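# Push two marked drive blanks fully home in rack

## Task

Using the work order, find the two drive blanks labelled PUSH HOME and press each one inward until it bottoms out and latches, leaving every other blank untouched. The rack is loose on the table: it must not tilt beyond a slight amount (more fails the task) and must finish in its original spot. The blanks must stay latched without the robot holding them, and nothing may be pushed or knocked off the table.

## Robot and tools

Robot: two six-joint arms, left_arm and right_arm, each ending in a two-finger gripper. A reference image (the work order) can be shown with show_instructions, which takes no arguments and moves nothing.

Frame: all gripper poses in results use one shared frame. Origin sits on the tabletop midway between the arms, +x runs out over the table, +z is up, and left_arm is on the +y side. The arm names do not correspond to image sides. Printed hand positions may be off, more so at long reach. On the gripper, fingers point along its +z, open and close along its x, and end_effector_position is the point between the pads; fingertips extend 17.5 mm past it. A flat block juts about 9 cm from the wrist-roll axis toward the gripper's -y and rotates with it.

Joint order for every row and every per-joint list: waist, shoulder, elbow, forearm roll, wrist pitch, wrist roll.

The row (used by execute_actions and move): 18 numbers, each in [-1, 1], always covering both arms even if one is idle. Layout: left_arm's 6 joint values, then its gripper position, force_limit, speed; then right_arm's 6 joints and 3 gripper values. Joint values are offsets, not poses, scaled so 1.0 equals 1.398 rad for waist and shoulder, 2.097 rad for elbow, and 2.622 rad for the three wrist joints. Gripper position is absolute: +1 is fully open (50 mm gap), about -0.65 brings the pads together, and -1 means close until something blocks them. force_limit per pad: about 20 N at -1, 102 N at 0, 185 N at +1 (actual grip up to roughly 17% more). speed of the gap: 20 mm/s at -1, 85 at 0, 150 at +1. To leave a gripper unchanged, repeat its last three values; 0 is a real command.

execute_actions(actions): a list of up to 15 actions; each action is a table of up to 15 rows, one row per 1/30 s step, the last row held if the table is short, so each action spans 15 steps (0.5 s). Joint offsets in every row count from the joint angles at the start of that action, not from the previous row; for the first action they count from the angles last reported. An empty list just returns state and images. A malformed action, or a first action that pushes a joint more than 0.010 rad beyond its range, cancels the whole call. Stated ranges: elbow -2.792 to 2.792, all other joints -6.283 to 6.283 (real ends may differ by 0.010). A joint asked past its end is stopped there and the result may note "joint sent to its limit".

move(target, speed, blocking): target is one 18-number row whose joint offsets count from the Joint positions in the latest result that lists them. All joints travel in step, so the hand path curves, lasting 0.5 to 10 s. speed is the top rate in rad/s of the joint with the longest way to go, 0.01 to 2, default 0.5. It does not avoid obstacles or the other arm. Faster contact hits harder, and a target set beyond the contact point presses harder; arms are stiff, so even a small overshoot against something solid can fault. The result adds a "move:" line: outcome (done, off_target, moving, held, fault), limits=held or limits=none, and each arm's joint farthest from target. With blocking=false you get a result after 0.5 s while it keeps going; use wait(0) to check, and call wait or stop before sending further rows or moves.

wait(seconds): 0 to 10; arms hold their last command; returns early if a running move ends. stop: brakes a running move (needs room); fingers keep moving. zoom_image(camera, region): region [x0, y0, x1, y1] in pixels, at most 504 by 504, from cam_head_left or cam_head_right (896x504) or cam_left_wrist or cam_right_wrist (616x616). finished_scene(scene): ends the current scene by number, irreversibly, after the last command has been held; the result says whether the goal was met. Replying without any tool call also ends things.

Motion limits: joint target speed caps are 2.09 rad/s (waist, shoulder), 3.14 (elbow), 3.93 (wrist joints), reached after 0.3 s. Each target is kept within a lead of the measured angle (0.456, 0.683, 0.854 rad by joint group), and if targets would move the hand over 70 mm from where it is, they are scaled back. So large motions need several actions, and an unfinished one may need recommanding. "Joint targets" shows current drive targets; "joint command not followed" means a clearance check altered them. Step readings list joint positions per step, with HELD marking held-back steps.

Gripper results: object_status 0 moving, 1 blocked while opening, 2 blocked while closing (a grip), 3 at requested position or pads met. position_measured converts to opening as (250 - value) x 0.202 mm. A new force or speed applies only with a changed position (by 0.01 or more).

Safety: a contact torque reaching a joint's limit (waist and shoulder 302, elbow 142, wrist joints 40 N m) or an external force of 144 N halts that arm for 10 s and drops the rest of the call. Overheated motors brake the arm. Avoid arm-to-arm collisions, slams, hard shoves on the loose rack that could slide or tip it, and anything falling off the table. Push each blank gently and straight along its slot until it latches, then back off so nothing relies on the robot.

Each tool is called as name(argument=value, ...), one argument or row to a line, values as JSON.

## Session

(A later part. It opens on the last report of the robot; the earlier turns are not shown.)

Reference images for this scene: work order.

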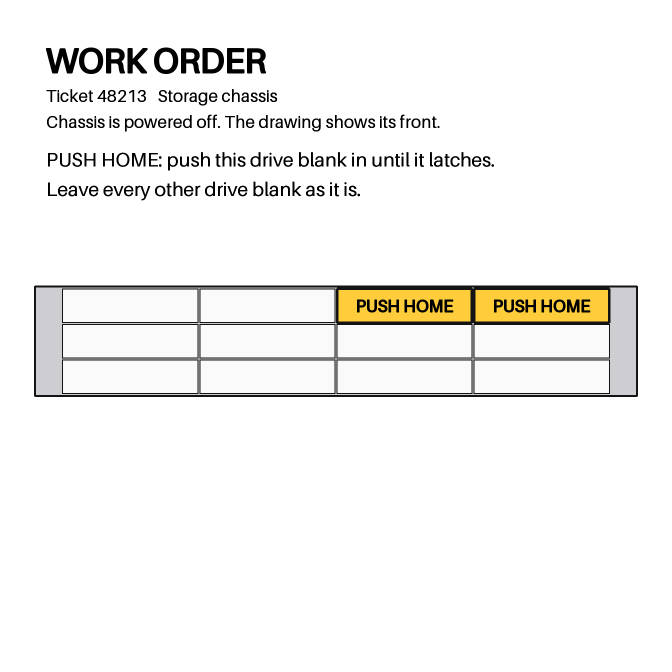

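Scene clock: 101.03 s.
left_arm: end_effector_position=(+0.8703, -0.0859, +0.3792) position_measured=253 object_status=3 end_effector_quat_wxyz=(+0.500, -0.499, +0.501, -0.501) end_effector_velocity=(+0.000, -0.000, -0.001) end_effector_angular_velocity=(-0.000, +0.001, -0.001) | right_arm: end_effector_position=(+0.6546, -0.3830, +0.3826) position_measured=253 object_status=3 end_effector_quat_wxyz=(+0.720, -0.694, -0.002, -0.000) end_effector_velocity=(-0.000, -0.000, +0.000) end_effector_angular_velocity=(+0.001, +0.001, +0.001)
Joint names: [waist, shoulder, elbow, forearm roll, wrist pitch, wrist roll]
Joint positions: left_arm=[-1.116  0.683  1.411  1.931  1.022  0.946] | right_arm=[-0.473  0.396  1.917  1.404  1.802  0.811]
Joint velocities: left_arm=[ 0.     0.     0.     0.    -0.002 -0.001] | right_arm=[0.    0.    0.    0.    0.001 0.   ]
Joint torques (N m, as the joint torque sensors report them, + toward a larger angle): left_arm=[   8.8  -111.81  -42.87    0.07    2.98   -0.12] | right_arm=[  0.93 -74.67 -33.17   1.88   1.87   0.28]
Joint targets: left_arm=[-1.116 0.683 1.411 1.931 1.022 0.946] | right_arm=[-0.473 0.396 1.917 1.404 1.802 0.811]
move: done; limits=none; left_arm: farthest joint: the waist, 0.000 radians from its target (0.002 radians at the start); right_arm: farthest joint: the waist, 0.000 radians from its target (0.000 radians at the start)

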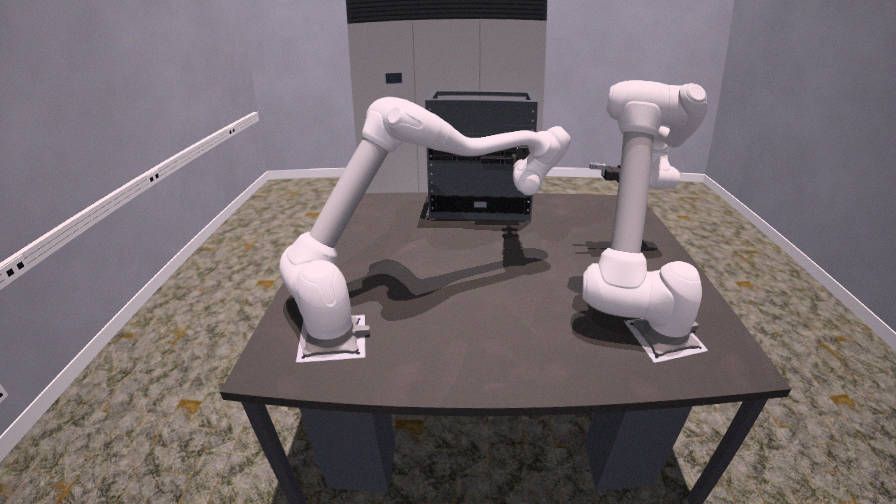

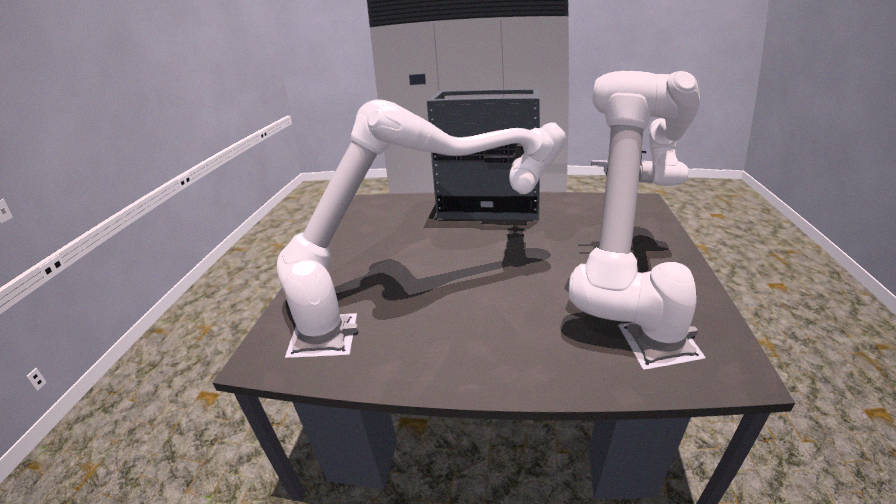

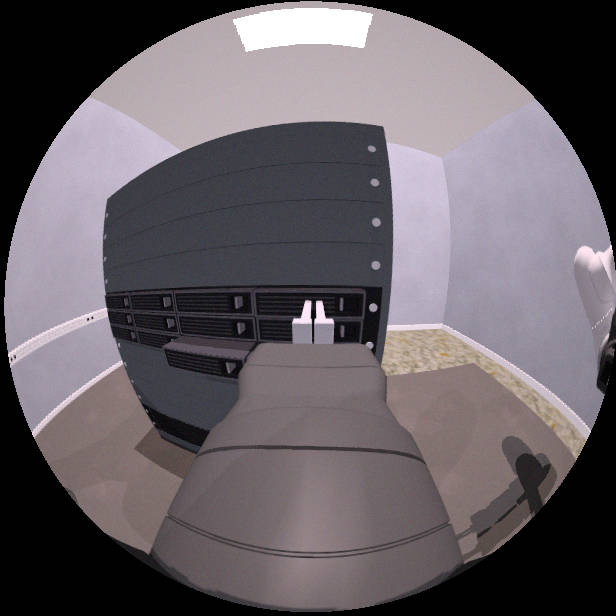

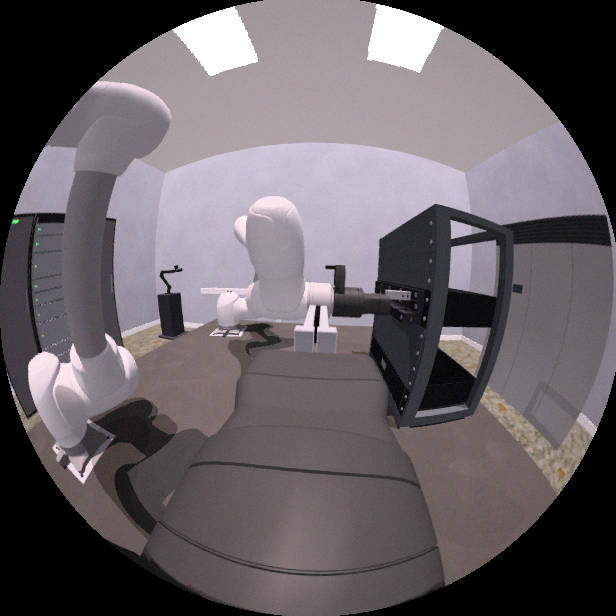

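move(
  target=[0.001,0.0009,-0.0011,0.00016,-0.00057,0.00022,-1,0,0, 0,0,0,0,0,0,-1,0,0],
  speed=0.01,
)

zoom_image(
  camera="cam_left_wrist",
  region=[200,270,400,370],
)

Scene clock: 102.73 s.
left_arm: end_effector_position=(+0.8718, -0.0858, +0.3792) position_measured=253 object_status=3 end_effector_quat_wxyz=(+0.500, -0.499, +0.501, -0.501) end_effector_velocity=(-0.000, +0.000, -0.000) end_effector_angular_velocity=(+0.001, -0.000, +0.000) | right_arm: end_effector_position=(+0.6546, -0.3830, +0.3826) position_measured=253 object_status=3 end_effector_quat_wxyz=(+0.720, -0.694, -0.002, -0.000) end_effector_velocity=(+0.000, -0.000, +0.001) end_effector_angular_velocity=(+0.001, -0.001, -0.001)
Joint names: [waist, shoulder, elbow, forearm roll, wrist pitch, wrist roll]
Joint positions: left_arm=[-1.114  0.684  1.409  1.931  1.021  0.946] | right_arm=[-0.473  0.396  1.917  1.404  1.802  0.811]
Joint velocities: left_arm=[-0.    -0.     0.     0.     0.     0.001] | right_arm=[ 0.    -0.    -0.     0.002  0.    -0.   ]
Joint torques (N m, as the joint torque sensors report them, + toward a larger angle): left_arm=[   8.32 -111.71  -43.24    0.06    2.9    -0.25] | right_arm=[  0.38 -74.49 -33.34   1.87   2.08   0.36]
Joint targets: left_arm=[-1.114 0.684 1.409 1.931 1.021 0.946] | right_arm=[-0.473 0.396 1.917 1.404 1.802 0.811]
move: done; limits=none; left_arm: farthest joint: the waist, 0.000 radians from its target (0.001 radians at the start); right_arm: farthest joint: the waist, 0.000 radians from its target (0.000 radians at the start)

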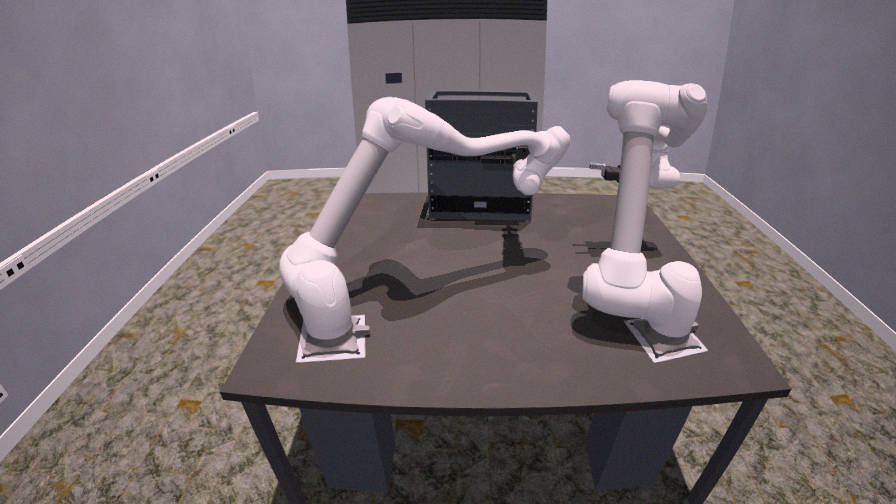

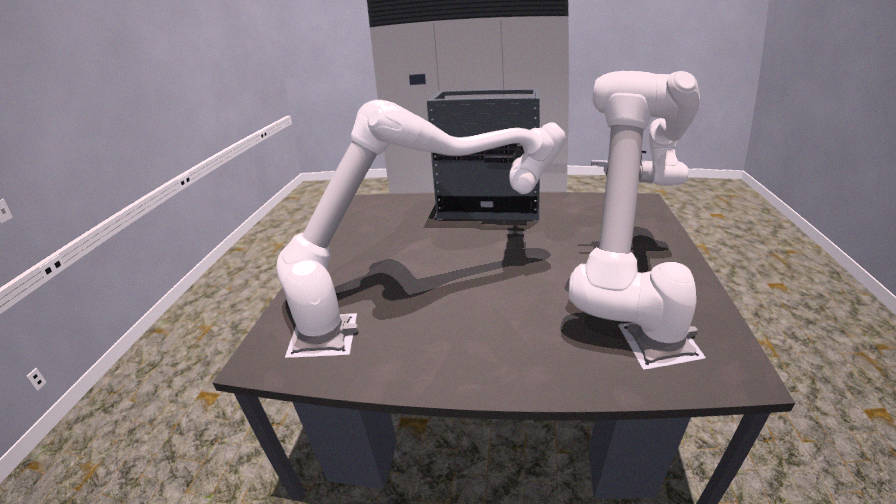

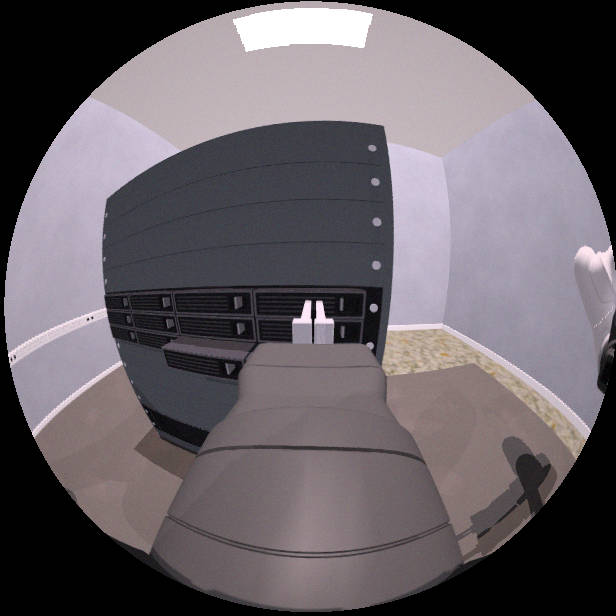

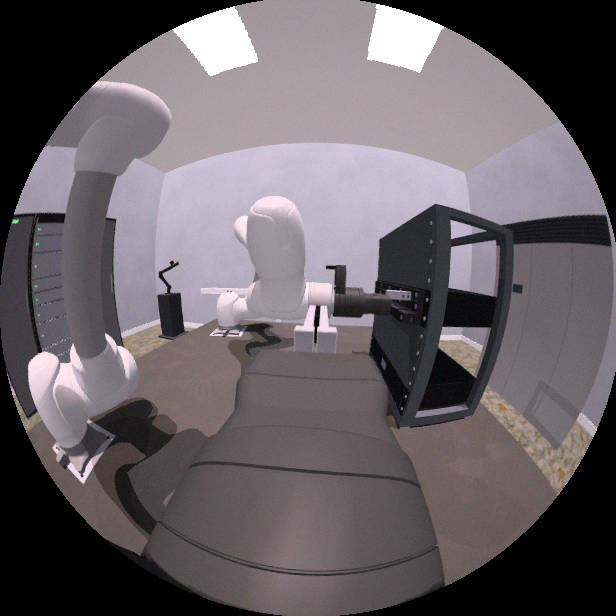

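Region (200, 270, 400, 370) of cam_left_wrist's 616x616 image, scaled by 2.520, with more detail than that image has.

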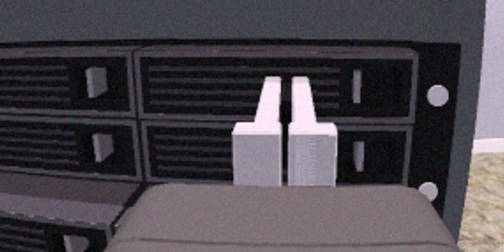

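move(
  target=[0.0007,0.0006,-0.00072,0.00011,-0.00038,0.00015,-1,0,0, 0,0,0,0,0,0,-1,0,0],
  speed=0.01,
)

zoom_image(
  camera="cam_left_wrist",
  region=[200,270,400,370],
)

Scene clock: 106.53 s.
left_arm: end_effector_position=(+0.8728, -0.0858, +0.3792) position_measured=253 object_status=3 end_effector_quat_wxyz=(+0.500, -0.499, +0.501, -0.501) end_effector_velocity=(+0.000, +0.000, -0.001) end_effector_angular_velocity=(+0.000, +0.001, -0.000) | right_arm: end_effector_position=(+0.6546, -0.3830, +0.3826) position_measured=253 object_status=3 end_effector_quat_wxyz=(+0.720, -0.694, -0.002, -0.000) end_effector_velocity=(+0.000, +0.000, -0.000) end_effector_angular_velocity=(-0.001, +0.000, -0.001)
Joint names: [waist, shoulder, elbow, forearm roll, wrist pitch, wrist roll]
Joint positions: left_arm=[-1.113  0.685  1.407  1.932  1.02   0.947] | right_arm=[-0.473  0.396  1.917  1.404  1.802  0.811]
Joint velocities: left_arm=[ 0.     0.     0.    -0.    -0.001 -0.   ] | right_arm=[-0.     0.    -0.    -0.    -0.001  0.   ]
Joint torques (N m, as the joint torque sensors report them, + toward a larger angle): left_arm=[  10.77 -112.41  -42.84    0.      3.1    -0.15] | right_arm=[ -0.49 -74.76 -33.56   1.84   1.7    0.15]
Joint targets: left_arm=[-1.113 0.685 1.407 1.932 1.020 0.947] | right_arm=[-0.473 0.396 1.917 1.404 1.802 0.811]
move: done; limits=none; left_arm: farthest joint: the waist, 0.000 radians from its target (0.001 radians at the start); right_arm: farthest joint: the waist, 0.000 radians from its target (0.000 radians at the start)

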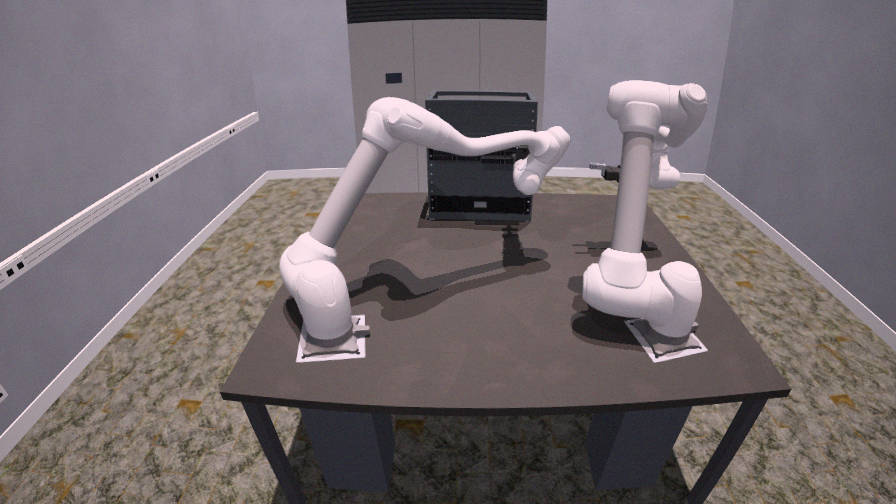

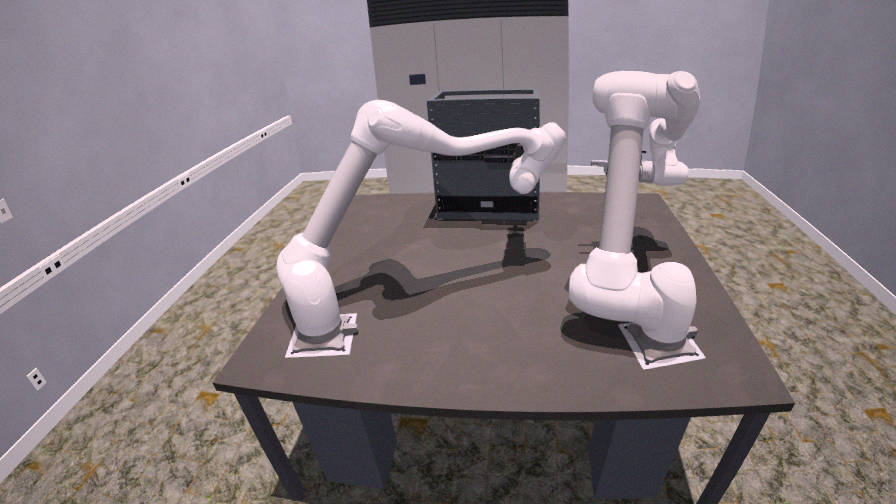

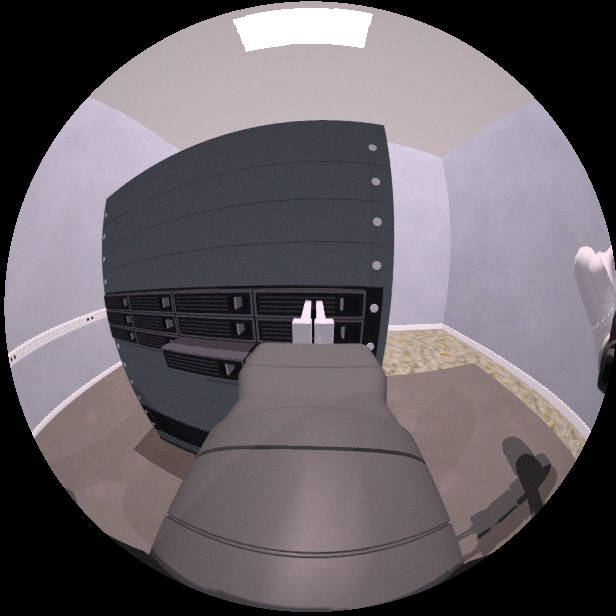

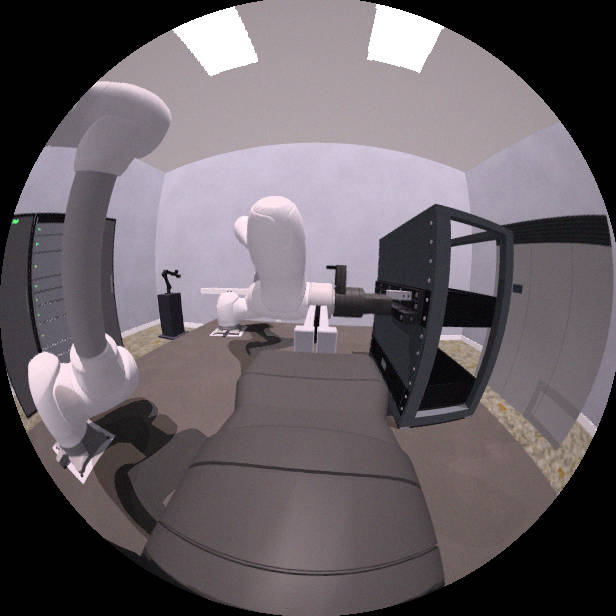

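Region (200, 270, 400, 370) of cam_left_wrist's 616x616 image, scaled by 2.520, with more detail than that image has.

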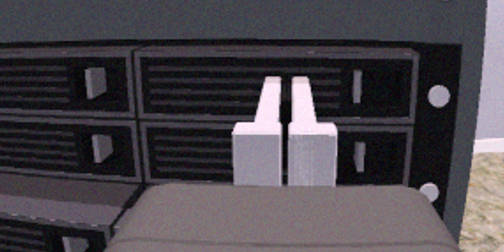

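move(
  target=[0.0007,0.0006,-0.00072,0.00011,-0.00038,0.00015,-1,0,0, 0,0,0,0,0,0,-1,0,0],
  speed=0.01,
)

zoom_image(
  camera="cam_left_wrist",
  region=[200,270,400,370],
)

Scene clock: 109.07 s.
left_arm: end_effector_position=(+0.8738, -0.0857, +0.3792) position_measured=253 object_status=3 end_effector_quat_wxyz=(+0.500, -0.499, +0.501, -0.501) end_effector_velocity=(-0.000, -0.000, +0.000) end_effector_angular_velocity=(-0.000, -0.001, +0.001) | right_arm: end_effector_position=(+0.6546, -0.3830, +0.3826) position_measured=253 object_status=3 end_effector_quat_wxyz=(+0.720, -0.694, -0.002, -0.000) end_effector_velocity=(+0.000, -0.000, +0.000) end_effector_angular_velocity=(-0.001, -0.001, +0.001)
Joint names: [waist, shoulder, elbow, forearm roll, wrist pitch, wrist roll]
Joint positions: left_arm=[-1.113  0.686  1.406  1.932  1.019  0.947] | right_arm=[-0.473  0.396  1.917  1.404  1.802  0.811]
Joint velocities: left_arm=[-0.     0.    -0.    -0.     0.001  0.   ] | right_arm=[ 0.    -0.    -0.001 -0.001  0.001 -0.   ]
Joint torques (N m, as the joint torque sensors report them, + toward a larger angle): left_arm=[  13.43 -111.88  -44.37    0.09    2.28   -0.07] | right_arm=[  0.27 -74.71 -32.67   1.91   1.93   0.2 ]
Joint targets: left_arm=[-1.112 0.686 1.405 1.932 1.019 0.947] | right_arm=[-0.473 0.396 1.917 1.404 1.802 0.811]
move: done; limits=none; left_arm: farthest joint: the waist, 0.001 radians from its target (0.001 radians at the start); right_arm: farthest joint: the waist, 0.000 radians from its target (0.000 radians at the start)

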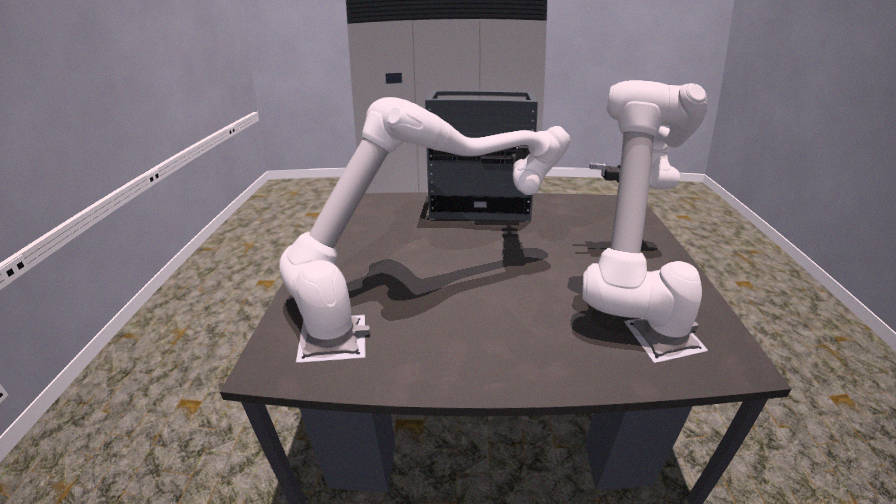

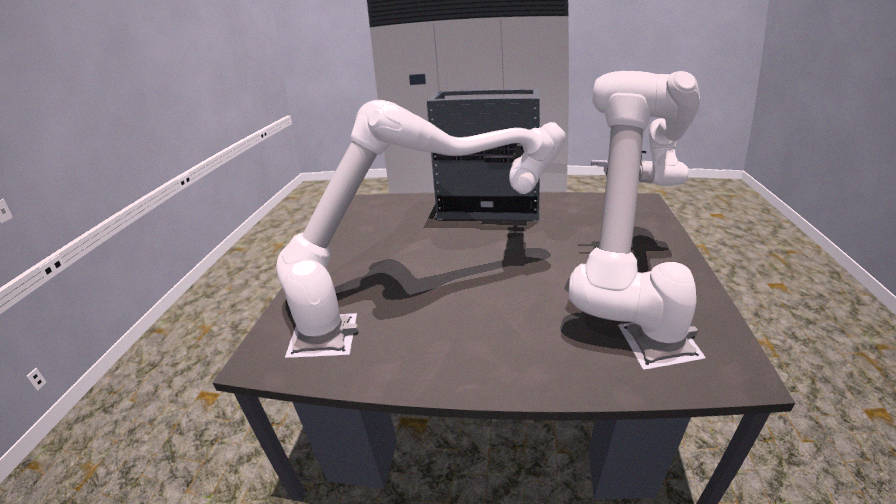

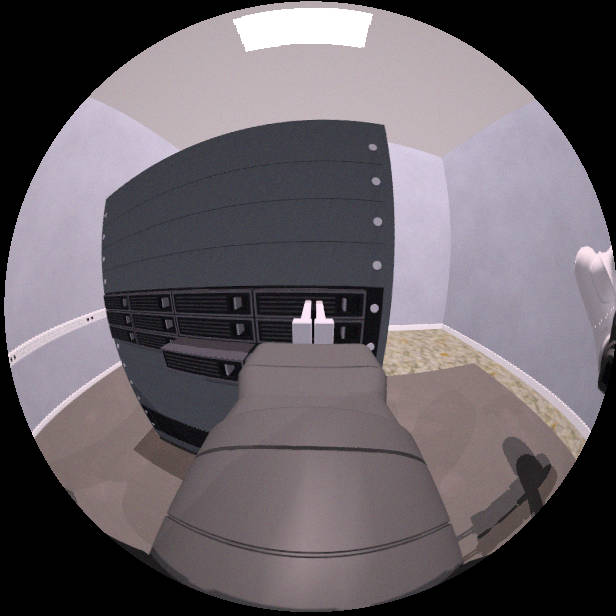

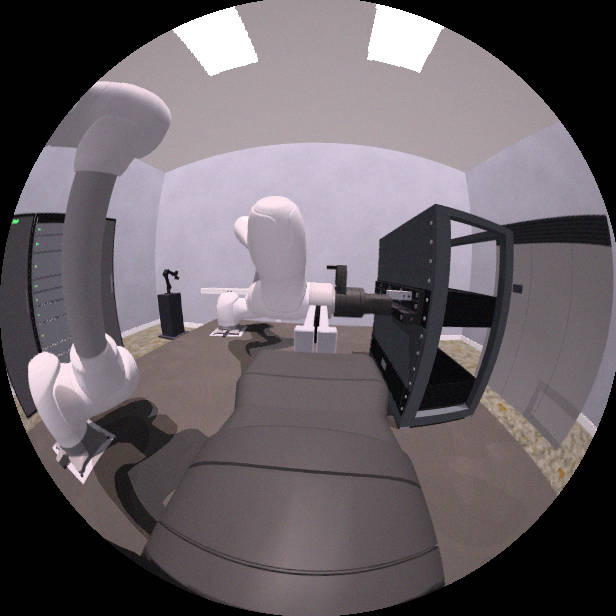

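Region (200, 270, 400, 370) of cam_left_wrist's 616x616 image, scaled by 2.520, with more detail than that image has.

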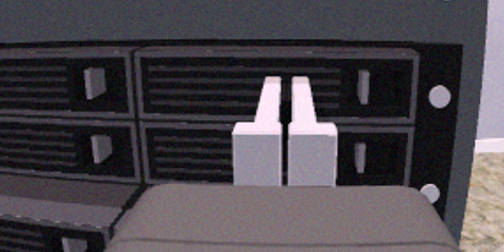

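Latch mark snapped over (357→364). Back off.

move(
  target=[-0.034,-0.0303,0.036,-0.0056,0.019,-0.0075,-1,0,0, 0,0,0,0,0,0,-1,0,0],
  speed=0.1,
)

zoom_image(
  camera="cam_left_wrist",
  region=[110,260,410,360],
)

Scene clock: 111.13 s.
left_arm: end_effector_position=(+0.8239, -0.0865, +0.3795) position_measured=253 object_status=3 end_effector_quat_wxyz=(+0.500, -0.499, +0.501, -0.501) end_effector_velocity=(-0.001, -0.000, -0.001) end_effector_angular_velocity=(+0.001, +0.001, -0.001) | right_arm: end_effector_position=(+0.6546, -0.3830, +0.3826) position_measured=253 object_status=3 end_effector_quat_wxyz=(+0.720, -0.694, -0.002, -0.000) end_effector_velocity=(-0.000, -0.000, +0.001) end_effector_angular_velocity=(+0.001, -0.001, +0.001)
Joint names: [waist, shoulder, elbow, forearm roll, wrist pitch, wrist roll]
Joint positions: left_arm=[-1.16   0.644  1.481  1.917  1.069  0.928] | right_arm=[-0.473  0.396  1.917  1.404  1.802  0.811]
Joint velocities: left_arm=[-0.    -0.     0.001 -0.    -0.001 -0.   ] | right_arm=[-0.    -0.    -0.001  0.     0.001 -0.   ]
Joint torques (N m, as the joint torque sensors report them, + toward a larger angle): left_arm=[   0.18 -108.34  -41.5     0.64    1.84   -0.01] | right_arm=[  0.2  -75.25 -33.55   1.94   2.25   0.34]
Joint targets: left_arm=[-1.160 0.644 1.481 1.917 1.069 0.928] | right_arm=[-0.473 0.396 1.917 1.404 1.802 0.811]
move: done; limits=none; left_arm: farthest joint: the elbow, 0.001 radians from its target (0.076 radians at the start); right_arm: farthest joint: the waist, 0.000 radians from its target (0.000 radians at the start)

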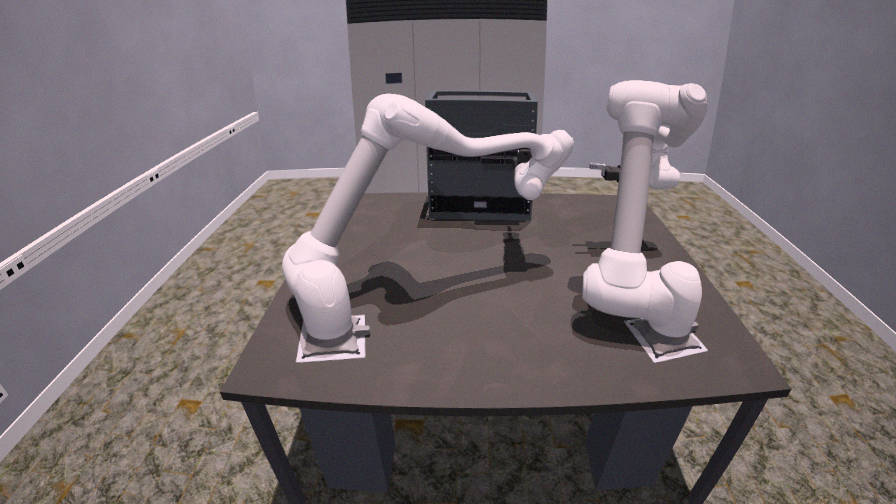

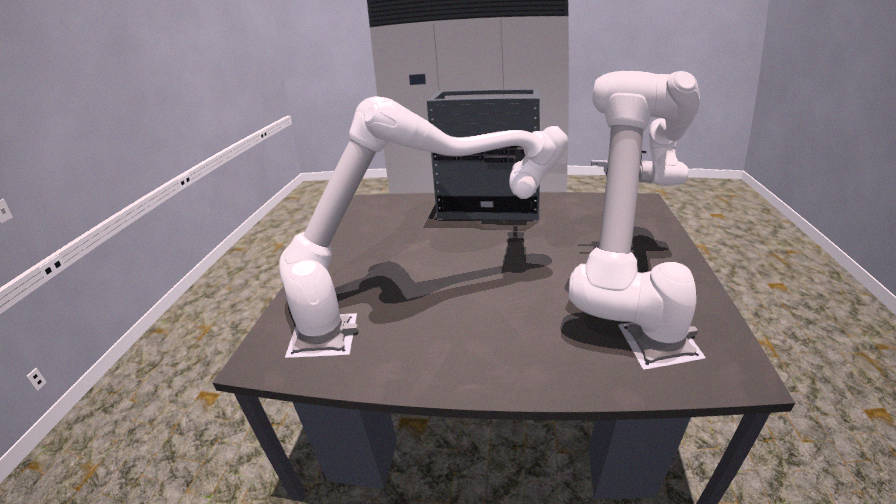

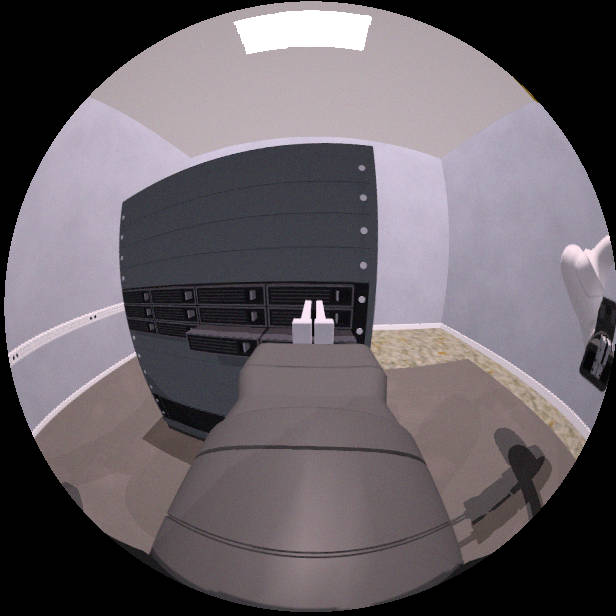

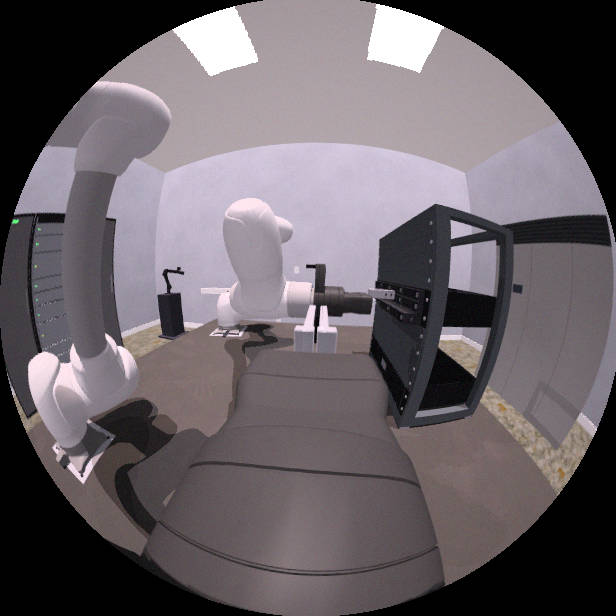

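Region (110, 260, 410, 360) of cam_left_wrist's 616x616 image, scaled by 1.680, with more detail than that image has.

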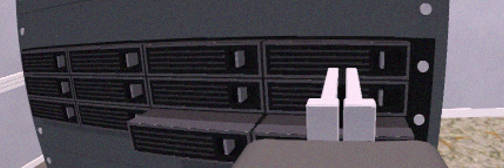

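finished_scene(
  scene=2,
)

The scene is finished: the task was done.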